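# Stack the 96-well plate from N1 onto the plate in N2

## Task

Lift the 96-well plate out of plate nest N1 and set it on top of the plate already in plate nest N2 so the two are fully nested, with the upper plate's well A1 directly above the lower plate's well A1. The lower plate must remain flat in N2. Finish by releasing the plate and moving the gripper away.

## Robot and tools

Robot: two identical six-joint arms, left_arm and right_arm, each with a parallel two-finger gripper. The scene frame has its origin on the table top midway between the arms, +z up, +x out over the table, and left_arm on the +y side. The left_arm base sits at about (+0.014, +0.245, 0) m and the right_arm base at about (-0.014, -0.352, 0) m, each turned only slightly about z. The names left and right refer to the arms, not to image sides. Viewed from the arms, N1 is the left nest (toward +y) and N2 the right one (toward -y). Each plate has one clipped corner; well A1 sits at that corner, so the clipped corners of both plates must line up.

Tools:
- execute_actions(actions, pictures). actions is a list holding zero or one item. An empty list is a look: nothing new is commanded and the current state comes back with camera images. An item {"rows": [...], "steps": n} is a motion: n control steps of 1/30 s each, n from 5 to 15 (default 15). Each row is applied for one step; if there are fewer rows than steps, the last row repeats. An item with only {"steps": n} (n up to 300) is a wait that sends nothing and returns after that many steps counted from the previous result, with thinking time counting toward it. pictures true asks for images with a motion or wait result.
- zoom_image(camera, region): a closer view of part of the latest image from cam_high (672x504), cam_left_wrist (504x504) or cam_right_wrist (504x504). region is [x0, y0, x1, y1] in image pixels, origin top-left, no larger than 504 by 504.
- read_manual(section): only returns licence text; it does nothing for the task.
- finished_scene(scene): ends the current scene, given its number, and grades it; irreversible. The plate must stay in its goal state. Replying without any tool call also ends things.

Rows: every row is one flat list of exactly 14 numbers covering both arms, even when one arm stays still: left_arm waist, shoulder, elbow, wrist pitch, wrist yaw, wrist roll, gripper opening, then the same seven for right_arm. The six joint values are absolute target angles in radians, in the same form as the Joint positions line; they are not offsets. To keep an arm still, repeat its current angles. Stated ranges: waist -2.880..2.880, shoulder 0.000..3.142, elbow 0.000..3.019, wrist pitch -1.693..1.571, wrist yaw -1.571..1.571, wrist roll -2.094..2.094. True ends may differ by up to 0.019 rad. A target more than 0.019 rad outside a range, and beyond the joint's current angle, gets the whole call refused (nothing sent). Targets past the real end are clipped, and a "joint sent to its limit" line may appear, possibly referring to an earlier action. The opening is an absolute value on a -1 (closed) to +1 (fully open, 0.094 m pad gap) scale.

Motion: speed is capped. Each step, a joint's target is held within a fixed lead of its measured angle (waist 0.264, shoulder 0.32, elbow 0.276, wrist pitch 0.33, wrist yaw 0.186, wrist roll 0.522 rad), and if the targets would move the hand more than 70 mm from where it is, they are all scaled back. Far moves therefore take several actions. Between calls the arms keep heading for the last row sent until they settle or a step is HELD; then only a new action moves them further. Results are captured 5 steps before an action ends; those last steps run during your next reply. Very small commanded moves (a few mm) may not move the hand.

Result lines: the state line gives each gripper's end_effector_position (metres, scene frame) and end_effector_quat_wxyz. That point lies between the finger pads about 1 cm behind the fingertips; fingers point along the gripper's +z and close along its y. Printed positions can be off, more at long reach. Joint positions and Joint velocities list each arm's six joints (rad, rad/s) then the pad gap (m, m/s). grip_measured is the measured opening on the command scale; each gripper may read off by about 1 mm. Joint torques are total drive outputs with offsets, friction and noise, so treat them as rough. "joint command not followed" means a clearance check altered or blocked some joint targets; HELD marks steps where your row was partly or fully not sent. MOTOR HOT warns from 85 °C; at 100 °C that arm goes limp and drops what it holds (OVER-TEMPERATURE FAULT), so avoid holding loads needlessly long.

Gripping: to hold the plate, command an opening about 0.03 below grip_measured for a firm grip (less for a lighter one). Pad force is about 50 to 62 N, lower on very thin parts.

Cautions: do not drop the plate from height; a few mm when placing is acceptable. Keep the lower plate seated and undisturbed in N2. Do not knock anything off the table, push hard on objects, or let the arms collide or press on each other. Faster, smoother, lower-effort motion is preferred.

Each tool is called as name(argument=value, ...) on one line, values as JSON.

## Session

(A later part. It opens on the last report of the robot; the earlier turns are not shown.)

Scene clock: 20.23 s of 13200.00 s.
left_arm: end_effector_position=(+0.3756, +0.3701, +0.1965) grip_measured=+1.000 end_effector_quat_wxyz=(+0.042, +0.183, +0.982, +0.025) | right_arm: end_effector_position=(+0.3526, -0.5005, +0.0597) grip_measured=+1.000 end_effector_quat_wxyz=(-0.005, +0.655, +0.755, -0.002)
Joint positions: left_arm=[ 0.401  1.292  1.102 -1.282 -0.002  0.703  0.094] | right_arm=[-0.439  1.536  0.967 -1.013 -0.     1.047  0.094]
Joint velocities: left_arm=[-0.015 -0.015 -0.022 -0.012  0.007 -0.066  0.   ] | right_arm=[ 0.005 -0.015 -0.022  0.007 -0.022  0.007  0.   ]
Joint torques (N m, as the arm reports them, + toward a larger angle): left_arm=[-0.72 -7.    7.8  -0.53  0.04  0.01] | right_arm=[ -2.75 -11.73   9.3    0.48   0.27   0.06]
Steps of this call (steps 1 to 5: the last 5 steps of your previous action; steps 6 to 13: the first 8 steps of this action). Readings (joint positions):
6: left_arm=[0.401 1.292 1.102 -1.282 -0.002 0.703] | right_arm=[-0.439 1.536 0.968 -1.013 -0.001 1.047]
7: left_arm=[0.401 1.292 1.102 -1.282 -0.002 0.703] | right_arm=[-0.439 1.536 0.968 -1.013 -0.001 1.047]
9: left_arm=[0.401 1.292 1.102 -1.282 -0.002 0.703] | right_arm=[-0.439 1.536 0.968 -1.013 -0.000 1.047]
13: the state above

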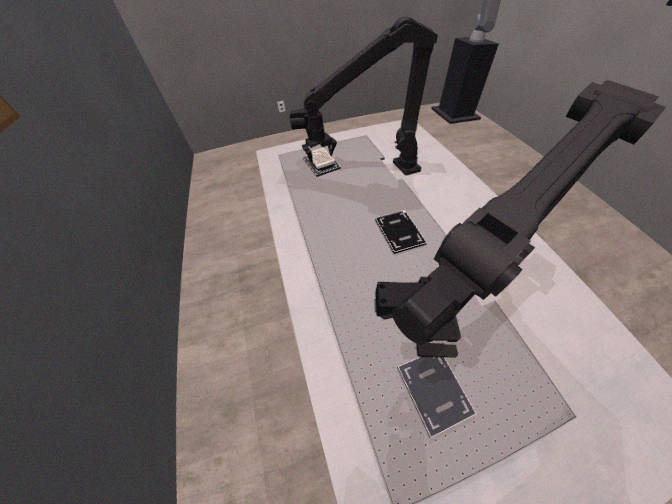

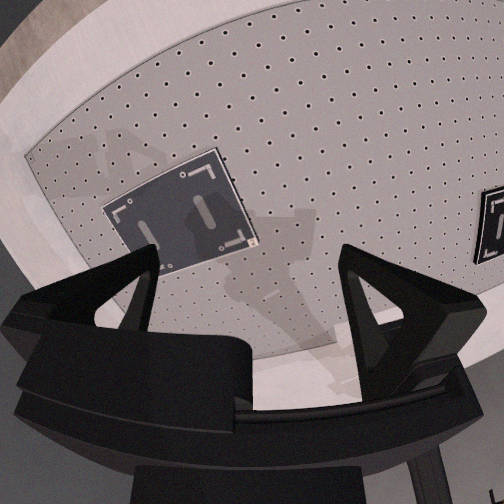

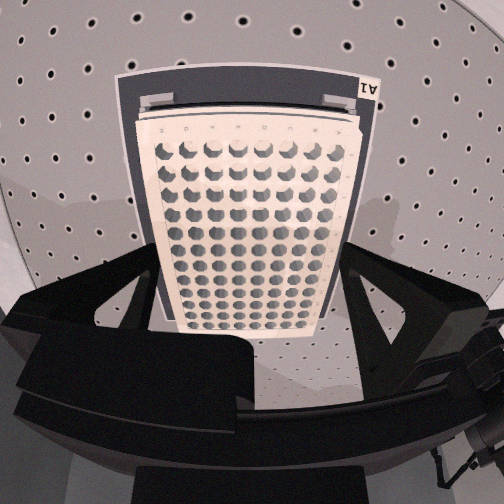

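execute_actions(actions=[{"rows":[[0.4,1.3,1.1,-1.3,0,0.7,1,-0.439,1.536,0.98,-0.999,0,1.05,0.85],[0.4,1.3,1.1,-1.3,0,0.7,1,-0.439,1.536,0.98,-0.999,0,1.05,0.8],[0.4,1.3,1.1,-1.3,0,0.7,1,-0.439,1.536,0.98,-0.999,0,1.05,0.77],[0.4,1.3,1.1,-1.3,0,0.7,1,-0.439,1.536,0.98,-0.999,0,1.05,0.71]],"steps":9}])

execute_actions(actions=[{"rows":[[0.4,1.3,1.1,-1.3,0,0.7,1,-0.455,1.55,0.97,-0.98,0.012,1.05,0.71]],"steps":10}])

execute_actions(actions=[{"rows":[[0.4,1.3,1.1,-1.3,0,0.7,1,-0.418,1.555,0.97,-1.025,-0.018,1.05,0.71]],"steps":11}])

execute_actions(actions=[{"rows":[[0.4,1.3,1.1,-1.3,0,0.7,1,-0.43,1.555,0.97,-0.975,-0.008,1.05,0.71]],"steps":11}])

Scene clock: 20.60 s of 13200.00 s.
left_arm: end_effector_position=(+0.3756, +0.3701, +0.1965) grip_measured=+1.000 end_effector_quat_wxyz=(+0.042, +0.183, +0.982, +0.025) | right_arm: end_effector_position=(+0.3534, -0.5008, +0.0597) grip_measured=+0.746 end_effector_quat_wxyz=(-0.004, +0.655, +0.755, -0.001)
Joint positions: left_arm=[ 0.401  1.292  1.102 -1.282 -0.002  0.703  0.094] | right_arm=[-0.439  1.536  0.967 -1.01  -0.     1.047  0.082]
Joint velocities: left_arm=[-0.005 -0.015 -0.002  0.002 -0.095  0.022  0.   ] | right_arm=[-0.015 -0.015 -0.012  0.012 -0.037  0.037 -0.034]
Joint torques (N m, as the arm reports them, + toward a larger angle): left_arm=[-0.75 -7.04  7.79 -0.52  0.04  0.02] | right_arm=[ -2.18 -11.79   9.11   0.93   0.1    0.04]
Steps of this call (steps 1 to 5: the last 5 steps of your previous action; steps 6 to 7: the robot went on to your last target; steps 8 to 11: the first 4 steps of this action). Readings (joint positions):
8: left_arm=[0.401 1.292 1.102 -1.282 -0.002 0.703] | right_arm=[-0.439 1.536 0.967 -1.013 -0.000 1.047]
9: left_arm=[0.401 1.292 1.102 -1.282 -0.002 0.703] | right_arm=[-0.439 1.536 0.967 -1.012 -0.000 1.047]
11: the state above

Scene clock: 20.93 s of 13200.00 s.
left_arm: end_effector_position=(+0.3756, +0.3701, +0.1965) grip_measured=+1.000 end_effector_quat_wxyz=(+0.042, +0.183, +0.982, +0.025) | right_arm: end_effector_position=(+0.3544, -0.5028, +0.0597) grip_measured=+0.741 end_effector_quat_wxyz=(+0.000, +0.656, +0.755, -0.002)
Joint positions: left_arm=[ 0.401  1.292  1.102 -1.282 -0.002  0.703  0.094] | right_arm=[-0.44   1.536  0.967 -1.003  0.005  1.047  0.082]
Joint velocities: left_arm=[-0.005  0.015 -0.002  0.007 -0.095 -0.037  0.   ] | right_arm=[ 0.005 -0.005 -0.022  0.017  0.081  0.022  0.001]
Joint torques (N m, as the arm reports them, + toward a larger angle): left_arm=[-0.74 -7.04  7.81 -0.53  0.04  0.01] | right_arm=[ -2.91 -10.85   8.43   1.33   0.44   0.04]
Steps of this call (steps 1 to 5: the last 5 steps of your previous action; steps 6 to 10: the first 5 steps of this action). Readings (joint positions):
6: left_arm=[0.401 1.292 1.102 -1.282 -0.002 0.703] | right_arm=[-0.439 1.536 0.967 -1.007 0.003 1.047]
7: left_arm=[0.401 1.292 1.102 -1.282 -0.002 0.703] | right_arm=[-0.440 1.536 0.967 -1.003 0.005 1.047]
9: left_arm=[0.401 1.292 1.102 -1.282 -0.002 0.703] | right_arm=[-0.440 1.536 0.967 -1.003 0.005 1.047]
10: the state above

Scene clock: 21.30 s of 13200.00 s.
left_arm: end_effector_position=(+0.3756, +0.3701, +0.1965) grip_measured=+1.000 end_effector_quat_wxyz=(+0.042, +0.183, +0.982, +0.025) | right_arm: end_effector_position=(+0.3541, -0.4991, +0.0597) grip_measured=+0.741 end_effector_quat_wxyz=(-0.005, +0.654, +0.756, +0.001)
Joint positions: left_arm=[ 0.401  1.292  1.102 -1.282 -0.002  0.703  0.094] | right_arm=[-0.437  1.536  0.967 -1.01  -0.006  1.047  0.082]
Joint velocities: left_arm=[ 0.015 -0.005  0.007  0.002 -0.007  0.037  0.   ] | right_arm=[ 0.005 -0.015 -0.002 -0.002 -0.022  0.022  0.   ]
Joint torques (N m, as the arm reports them, + toward a larger angle): left_arm=[-0.73 -7.08  7.8  -0.52  0.04  0.01] | right_arm=[ -1.55 -10.02   8.23  -0.07  -0.49   0.05]
Steps of this call (steps 1 to 5: the last 5 steps of your previous action; steps 6 to 11: the first 6 steps of this action). Readings (joint positions):
6: left_arm=[0.401 1.292 1.102 -1.282 -0.002 0.703] | right_arm=[-0.440 1.536 0.967 -1.007 -0.003 1.047]
7: left_arm=[0.401 1.292 1.102 -1.282 -0.002 0.703] | right_arm=[-0.438 1.536 0.967 -1.010 -0.007 1.047]
9: left_arm=[0.401 1.292 1.102 -1.282 -0.002 0.703] | right_arm=[-0.437 1.536 0.967 -1.010 -0.006 1.047]
11: the state above

Scene clock: 21.67 s of 13200.00 s.
left_arm: end_effector_position=(+0.3756, +0.3701, +0.1965) grip_measured=+1.000 end_effector_quat_wxyz=(+0.042, +0.183, +0.982, +0.025) | right_arm: end_effector_position=(+0.3547, -0.4997, +0.0596) grip_measured=+0.741 end_effector_quat_wxyz=(-0.003, +0.654, +0.756, +0.001)
Joint positions: left_arm=[ 0.401  1.292  1.102 -1.282 -0.002  0.703  0.094] | right_arm=[-0.437  1.536  0.967 -1.006 -0.004  1.047  0.082]
Joint velocities: left_arm=[ 0.015  0.005 -0.002 -0.007  0.022 -0.022  0.   ] | right_arm=[-0.005 -0.015 -0.007 -0.017 -0.007 -0.007  0.   ]
Joint torques (N m, as the arm reports them, + toward a larger angle): left_arm=[-0.74 -7.06  7.8  -0.51  0.04  0.02] | right_arm=[ -1.7  -10.14   8.27   1.7   -0.11   0.06]
Steps of this call (steps 1 to 5: the last 5 steps of your previous action; steps 6 to 11: the first 6 steps of this action). Readings (joint positions):
6: left_arm=[0.401 1.292 1.102 -1.282 -0.002 0.703] | right_arm=[-0.437 1.536 0.967 -1.006 -0.004 1.047]
7: left_arm=[0.401 1.292 1.102 -1.282 -0.002 0.703] | right_arm=[-0.437 1.536 0.967 -1.006 -0.004 1.047]
9: left_arm=[0.401 1.292 1.102 -1.282 -0.002 0.703] | right_arm=[-0.437 1.536 0.967 -1.006 -0.004 1.047]
11: the state above

execute_actions(actions=[{"rows":[[0.4,1.3,1.1,-1.3,0,0.7,1,-0.462,1.55,0.97,-0.985,0.018,1.05,0.71]],"steps":10}])

execute_actions(actions=[{"rows":[[0.4,1.3,1.1,-1.3,0,0.7,1,-0.441,1.536,0.98,-1.004,0.004,1.05,1]],"steps":10}], pictures=true)

execute_actions(actions=[{"rows":[[0.4,1.3,1.1,-1.3,0,0.7,1,-0.441,1.46,1.02,-1.035,0,1.05,1]],"steps":10}])

execute_actions(actions=[{"rows":[[0.4,1.3,1.1,-1.3,0,0.7,1,-0.36,1.5,1.2,-1.25,0,-0.45,1]],"steps":10}])

execute_actions(actions=[{"rows":[[0.4,1.3,1.1,-1.3,0,0.7,1,-0.35,1.62,1.36,-1.3,0,-0.45,1]]}])

execute_actions(actions=[{"steps":10}], pictures=true)

zoom_image(camera="cam_right_wrist", region=[150,170,360,340])

Scene clock: 22.13 s of 13200.00 s.
left_arm: end_effector_position=(+0.3756, +0.3701, +0.1965) grip_measured=+1.000 end_effector_quat_wxyz=(+0.042, +0.183, +0.982, +0.025) | right_arm: end_effector_position=(+0.3541, -0.5030, +0.0596) grip_measured=+0.741 end_effector_quat_wxyz=(+0.000, +0.656, +0.755, -0.002)
Joint positions: left_arm=[ 0.401  1.292  1.102 -1.282 -0.002  0.703  0.094] | right_arm=[-0.441  1.536  0.967 -1.003  0.005  1.047  0.082]
Joint velocities: left_arm=[ 0.005  0.005  0.007 -0.002 -0.037  0.007  0.   ] | right_arm=[-0.015 -0.015 -0.017  0.007 -0.037  0.022 -0.001]
Joint torques (N m, as the arm reports them, + toward a larger angle): left_arm=[-0.79 -6.96  7.81 -0.53  0.03  0.01] | right_arm=[ -3.82 -10.44   8.22   1.24   0.68   0.03]
Steps of this call (steps 1 to 5: the last 5 steps of your previous action; steps 6 to 9: the robot went on to your last target; steps 10 to 14: the first 5 steps of this action). Readings (joint positions):
10: left_arm=[0.401 1.292 1.102 -1.282 -0.002 0.703] | right_arm=[-0.438 1.536 0.967 -1.006 0.004 1.047]
11: left_arm=[0.401 1.292 1.102 -1.282 -0.002 0.703] | right_arm=[-0.439 1.536 0.967 -1.003 0.007 1.047]
13: left_arm=[0.401 1.292 1.102 -1.282 -0.002 0.703] | right_arm=[-0.441 1.536 0.967 -1.003 0.005 1.047]
14: the state above

Scene clock: 22.47 s of 13200.00 s.
left_arm: end_effector_position=(+0.3756, +0.3701, +0.1965) grip_measured=+1.000 end_effector_quat_wxyz=(+0.042, +0.183, +0.982, +0.025) | right_arm: end_effector_position=(+0.3543, -0.5026, +0.0596) grip_measured=+1.000 end_effector_quat_wxyz=(-0.000, +0.656, +0.755, -0.002)
Joint positions: left_arm=[ 0.401  1.292  1.102 -1.282 -0.002  0.703  0.094] | right_arm=[-0.441  1.536  0.967 -1.003  0.003  1.047  0.094]
Joint velocities: left_arm=[-0.005 -0.015 -0.012 -0.007 -0.022  0.022  0.   ] | right_arm=[-0.005 -0.015  0.007  0.017 -0.007  0.051  0.   ]
Joint torques (N m, as the arm reports them, + toward a larger angle): left_arm=[-0.66 -7.05  7.81 -0.52  0.04  0.02] | right_arm=[ -2.59 -11.94   9.2    0.41   0.09   0.05]
Steps of this call (steps 1 to 5: the last 5 steps of your previous action; steps 6 to 10: the first 5 steps of this action). Readings (joint positions):
6: left_arm=[0.401 1.292 1.102 -1.282 -0.002 0.703] | right_arm=[-0.441 1.536 0.967 -1.003 0.003 1.047]
7: left_arm=[0.401 1.292 1.102 -1.282 -0.002 0.703] | right_arm=[-0.441 1.536 0.967 -1.003 0.003 1.047]
9: left_arm=[0.401 1.292 1.102 -1.282 -0.002 0.703] | right_arm=[-0.441 1.536 0.967 -1.003 0.003 1.047]
10: the state above

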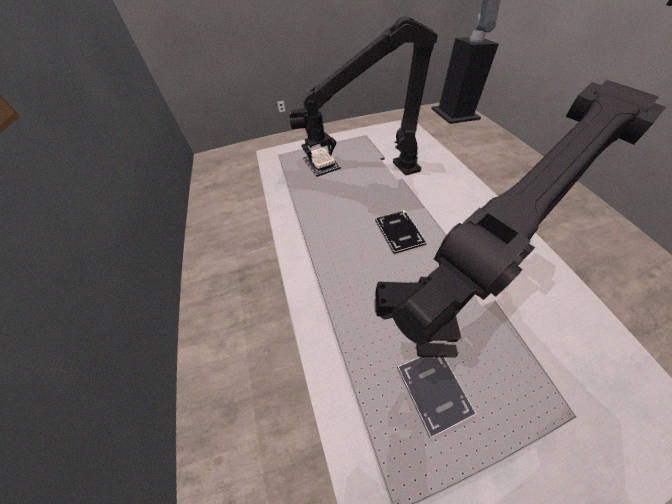

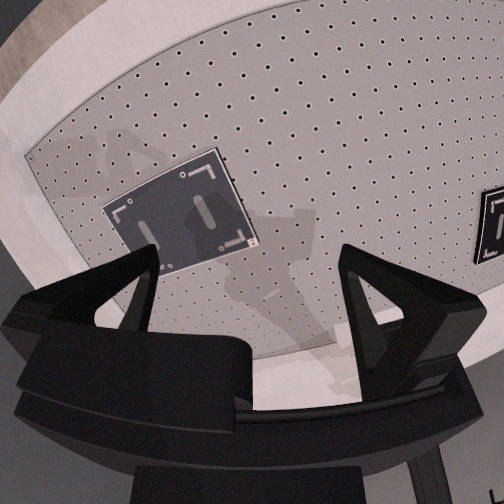

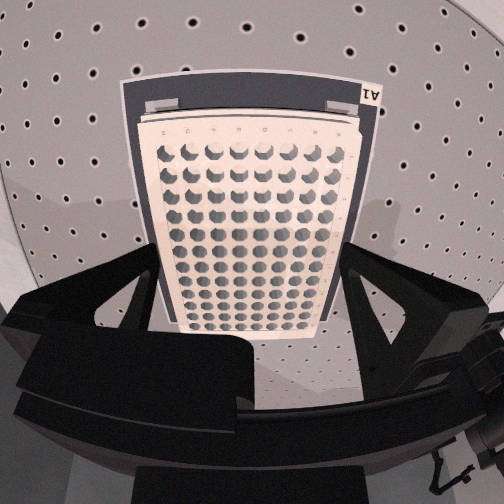

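Scene clock: 22.80 s of 13200.00 s.
left_arm: end_effector_position=(+0.3756, +0.3701, +0.1965) grip_measured=+1.000 end_effector_quat_wxyz=(+0.042, +0.183, +0.982, +0.025) | right_arm: end_effector_position=(+0.3528, -0.5020, +0.0749) grip_measured=+1.000 end_effector_quat_wxyz=(+0.009, +0.656, +0.755, +0.001)
Joint positions: left_arm=[ 0.401  1.292  1.102 -1.282 -0.002  0.703  0.094] | right_arm=[-0.441  1.498  0.97  -1.025  0.003  1.047  0.094]
Joint velocities: left_arm=[ 0.005  0.005 -0.002 -0.002  0.037 -0.022  0.   ] | right_arm=[-0.024 -0.269  0.056 -0.027 -0.037  0.037  0.   ]
Joint torques (N m, as the arm reports them, + toward a larger angle): left_arm=[-0.72 -7.03  7.8  -0.53  0.04  0.02] | right_arm=[ -2.1  -13.08  12.76   0.38  -0.05   0.03]
Steps of this call (steps 1 to 5: the last 5 steps of your previous action; steps 6 to 10: the first 5 steps of this action). Readings (joint positions):
6: left_arm=[0.401 1.292 1.102 -1.282 -0.002 0.703] | right_arm=[-0.441 1.533 0.968 -1.008 0.003 1.047]
7: left_arm=[0.401 1.292 1.102 -1.282 -0.002 0.703] | right_arm=[-0.441 1.527 0.968 -1.015 0.003 1.047]
9: left_arm=[0.401 1.292 1.102 -1.282 -0.002 0.703] | right_arm=[-0.441 1.508 0.968 -1.023 0.003 1.047]
10: the state above

Scene clock: 23.13 s of 13200.00 s.
left_arm: end_effector_position=(+0.3756, +0.3701, +0.1965) grip_measured=+1.000 end_effector_quat_wxyz=(+0.042, +0.183, +0.982, +0.025) | right_arm: end_effector_position=(+0.3797, -0.4867, +0.1319) grip_measured=+1.000 end_effector_quat_wxyz=(-0.005, +0.441, +0.897, -0.002)
Joint positions: left_arm=[ 0.401  1.292  1.102 -1.282 -0.002  0.703  0.094] | right_arm=[-0.382  1.497  1.135 -1.219  0.003  0.588  0.094]
Joint velocities: left_arm=[-0.005  0.005 -0.007  0.002  0.051  0.037  0.   ] | right_arm=[ 0.444 -0.005  0.759 -0.247 -0.037 -2.762  0.   ]
Joint torques (N m, as the arm reports them, + toward a larger angle): left_arm=[-0.74 -6.96  7.8  -0.53  0.04  0.02] | right_arm=[ -2.48 -11.86  10.68   0.05  -0.06   0.01]
Steps of this call (steps 1 to 5: the last 5 steps of your previous action; steps 6 to 10: the first 5 steps of this action). Readings (joint positions):
6: left_arm=[0.401 1.292 1.102 -1.282 -0.002 0.703] | right_arm=[-0.437 1.479 1.002 -1.071 0.003 0.974]
7: left_arm=[0.401 1.292 1.102 -1.282 -0.002 0.703] | right_arm=[-0.428 1.487 1.034 -1.135 0.003 0.885]
9: left_arm=[0.401 1.292 1.102 -1.282 -0.002 0.703] | right_arm=[-0.398 1.497 1.106 -1.207 0.003 0.688]
10: the state above

Scene clock: 23.63 s of 13200.00 s.
left_arm: end_effector_position=(+0.3756, +0.3701, +0.1965) grip_measured=+1.000 end_effector_quat_wxyz=(+0.042, +0.183, +0.982, +0.025) | right_arm: end_effector_position=(+0.4369, -0.4895, +0.1525) grip_measured=+1.000 end_effector_quat_wxyz=(-0.003, -0.044, +0.999, -0.000)
Joint positions: left_arm=[ 0.401  1.292  1.102 -1.282 -0.002  0.703  0.094] | right_arm=[-0.35   1.615  1.329 -1.291  0.002 -0.382  0.094]
Joint velocities: left_arm=[ 0.005 -0.005  0.002 -0.002 -0.007  0.022  0.   ] | right_arm=[ 0.015 -0.005  0.007 -0.012 -0.007 -0.315  0.   ]
Joint torques (N m, as the arm reports them, + toward a larger angle): left_arm=[-0.67 -6.96  7.8  -0.51  0.04  0.01] | right_arm=[ -2.26 -13.8   12.13   0.18  -0.17  -0.07]
Steps of this call (steps 1 to 5: the last 5 steps of your previous action; steps 6 to 15: the first 10 steps of this action). Readings (joint positions):
6: left_arm=[0.401 1.292 1.102 -1.282 -0.002 0.703] | right_arm=[-0.350 1.509 1.198 -1.256 0.002 -0.010]
7: left_arm=[0.401 1.292 1.102 -1.282 -0.002 0.703] | right_arm=[-0.350 1.531 1.231 -1.279 0.002 -0.096]
9: left_arm=[0.401 1.292 1.102 -1.282 -0.002 0.703] | right_arm=[-0.350 1.580 1.298 -1.287 0.002 -0.220]
13: left_arm=[0.401 1.292 1.102 -1.282 -0.002 0.703] | right_arm=[-0.350 1.614 1.329 -1.289 0.002 -0.350]
15: the state above

Scene clock: 23.97 s of 13200.00 s.
left_arm: end_effector_position=(+0.3756, +0.3701, +0.1965) grip_measured=+1.000 end_effector_quat_wxyz=(+0.042, +0.183, +0.982, +0.025) | right_arm: end_effector_position=(+0.4368, -0.4895, +0.1525) grip_measured=+1.000 end_effector_quat_wxyz=(-0.003, -0.070, +0.998, +0.000)
Joint positions: left_arm=[ 0.401  1.292  1.102 -1.282 -0.002  0.703  0.094] | right_arm=[-0.35   1.615  1.329 -1.291  0.002 -0.433  0.094]
Joint velocities: left_arm=[-0.005 -0.015 -0.012 -0.002 -0.022  0.022  0.   ] | right_arm=[-0.015 -0.005 -0.022 -0.007  0.007 -0.095  0.   ]
Joint torques (N m, as the arm reports them, + toward a larger angle): left_arm=[-0.79 -7.    7.79 -0.52  0.04  0.02] | right_arm=[ -2.05 -13.98  12.11   0.09  -0.13  -0.09]
Kept back: nothing.
Steps of this call (steps 1 to 5: the last 5 steps of your previous action; steps 6 to 10: the robot went on to your last target). Readings (joint positions):
1: left_arm=[0.401 1.292 1.102 -1.282 -0.002 0.703] | right_arm=[-0.350 1.615 1.329 -1.291 0.002 -0.393]
2: left_arm=[0.401 1.292 1.102 -1.282 -0.002 0.703] | right_arm=[-0.350 1.615 1.329 -1.291 0.002 -0.403]
4: left_arm=[0.401 1.292 1.102 -1.282 -0.002 0.703] | right_arm=[-0.350 1.615 1.329 -1.291 0.002 -0.416]
8: left_arm=[0.401 1.292 1.102 -1.282 -0.002 0.703] | right_arm=[-0.350 1.615 1.329 -1.291 0.002 -0.429]
10: the state above

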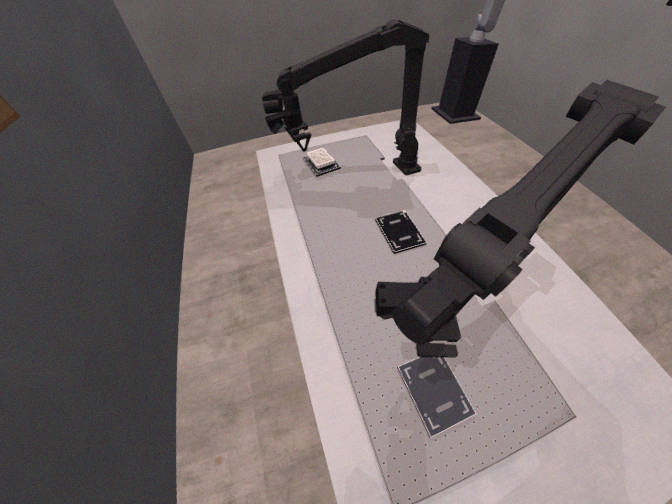

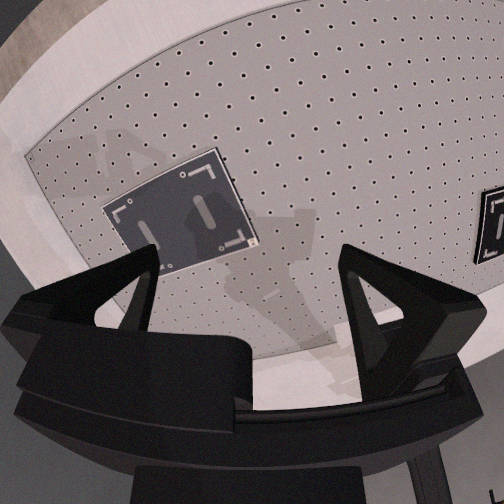

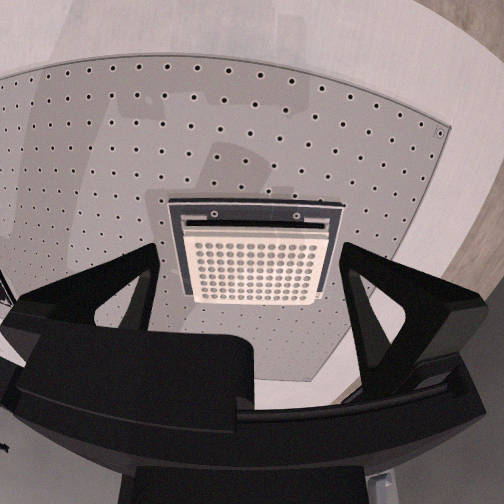

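Region (150, 170, 360, 340) of cam_right_wrist's 504x504 image, scaled by 2.400, with more detail than that image has; it fills the top 408 rows of this view, and the rest is white.

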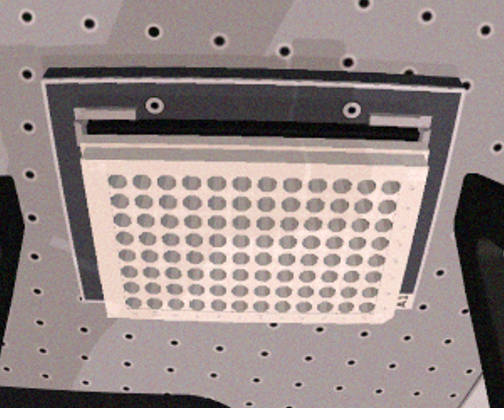

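The stack is level along the long side. I'll check the short side while moving the arm clear.

execute_actions(actions=[{"rows":[[0.4,1.3,1.1,-1.3,0,0.7,1,-0.1,1.3,1.06,-1.31,0,-1.75,1]]}])

execute_actions(actions=[{"steps":18}], pictures=true)

zoom_image(camera="cam_right_wrist", region=[160,190,340,340])

Scene clock: 24.47 s of 13200.00 s.
left_arm: end_effector_position=(+0.3756, +0.3701, +0.1965) grip_measured=+1.000 end_effector_quat_wxyz=(+0.042, +0.183, +0.982, +0.025) | right_arm: end_effector_position=(+0.3455, -0.3571, +0.1672) grip_measured=+1.000 end_effector_quat_wxyz=(-0.002, -0.542, +0.840, +0.002)
Joint positions: left_arm=[ 0.401  1.292  1.102 -1.282 -0.002  0.703  0.094] | right_arm=[-0.069  1.318  1.05  -1.308 -0.002 -1.159  0.094]
Joint velocities: left_arm=[-0.005  0.005  0.022  0.007 -0.037 -0.051  0.   ] | right_arm=[ 0.435 -0.601 -0.002 -0.046 -0.007 -2.806  0.   ]
Joint torques (N m, as the arm reports them, + toward a larger angle): left_arm=[-0.7  -7.04  7.8  -0.53  0.04  0.02] | right_arm=[-6.36 -7.55 10.18  0.53  0.05  0.  ]
Steps of this call (steps 1 to 5: the robot went on to your last target; steps 6 to 15: the first 10 steps of this action). Readings (joint positions):
6: left_arm=[0.401 1.292 1.102 -1.282 -0.002 0.703] | right_arm=[-0.343 1.605 1.312 -1.286 0.004 -0.472]
7: left_arm=[0.401 1.292 1.102 -1.282 -0.002 0.703] | right_arm=[-0.331 1.582 1.276 -1.283 0.004 -0.514]
9: left_arm=[0.401 1.292 1.102 -1.282 -0.002 0.703] | right_arm=[-0.281 1.520 1.189 -1.285 0.004 -0.614]
13: left_arm=[0.401 1.292 1.102 -1.282 -0.002 0.703] | right_arm=[-0.123 1.372 1.061 -1.301 0.001 -0.958]
15: the state above

Scene clock: 25.07 s of 13200.00 s.
left_arm: end_effector_position=(+0.3756, +0.3701, +0.1965) grip_measured=+1.000 end_effector_quat_wxyz=(+0.042, +0.183, +0.982, +0.025) | right_arm: end_effector_position=(+0.3436, -0.3677, +0.1777) grip_measured=+1.000 end_effector_quat_wxyz=(-0.009, +0.746, -0.665, +0.009)
Joint positions: left_arm=[ 0.401  1.292  1.102 -1.282 -0.002  0.703  0.094] | right_arm=[-0.099  1.286  1.049 -1.308 -0.003 -1.728  0.094]
Joint velocities: left_arm=[-0.005 -0.015  0.007 -0.007 -0.007  0.051  0.   ] | right_arm=[-0.005 -0.005  0.002  0.017  0.007 -0.139  0.   ]
Joint torques (N m, as the arm reports them, + toward a larger angle): left_arm=[-0.75 -6.98  7.79 -0.52  0.04  0.01] | right_arm=[-2.01 -7.85 10.24  0.41  0.   -0.09]
Kept back: nothing.
Steps of this call (steps 1 to 5: the last 5 steps of your previous action; steps 6 to 18: the robot went on to your last target). Readings (joint positions):
1: left_arm=[0.401 1.292 1.102 -1.282 -0.002 0.703] | right_arm=[-0.060 1.301 1.050 -1.308 -0.003 -1.259]
2: left_arm=[0.401 1.292 1.102 -1.282 -0.002 0.703] | right_arm=[-0.060 1.289 1.050 -1.308 -0.003 -1.354]
4: left_arm=[0.401 1.292 1.102 -1.282 -0.002 0.703] | right_arm=[-0.074 1.284 1.050 -1.308 -0.003 -1.494]
8: left_arm=[0.401 1.292 1.102 -1.282 -0.002 0.703] | right_arm=[-0.098 1.286 1.049 -1.308 -0.003 -1.639]
18: the state above

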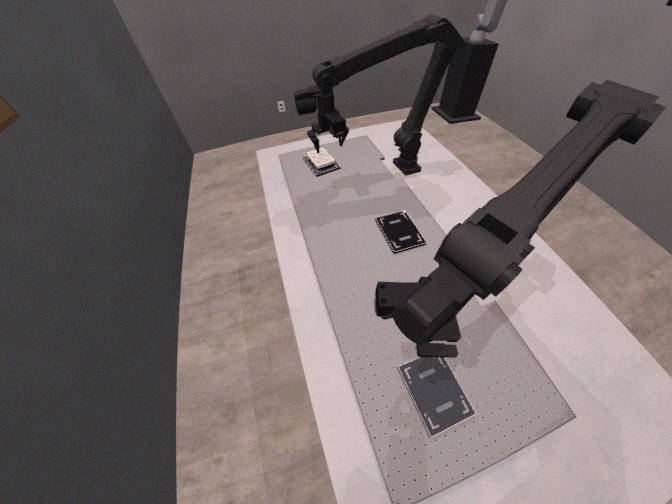

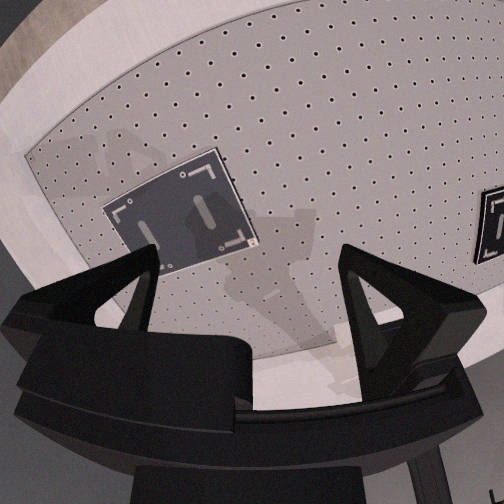

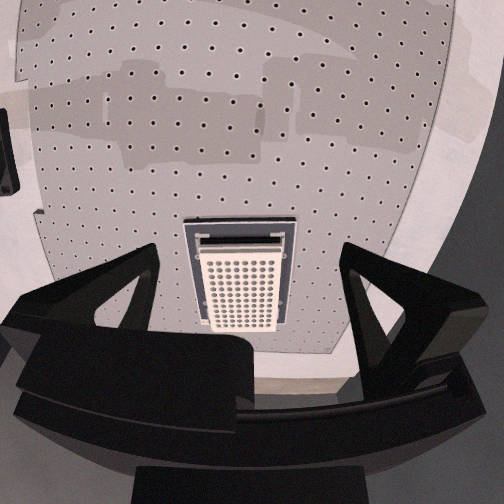

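Region (160, 190, 340, 340) of cam_right_wrist's 504x504 image, scaled by 2.800, with more detail than that image has.

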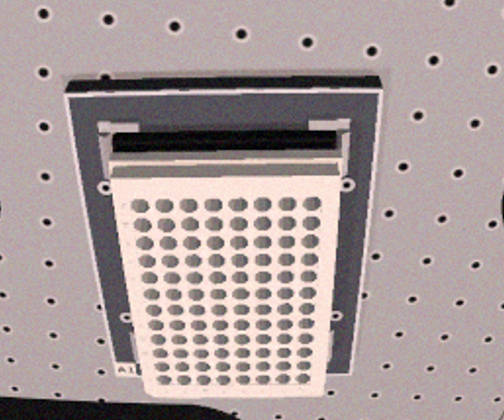

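finished_scene(scene=2)

The scene is finished: the task was done.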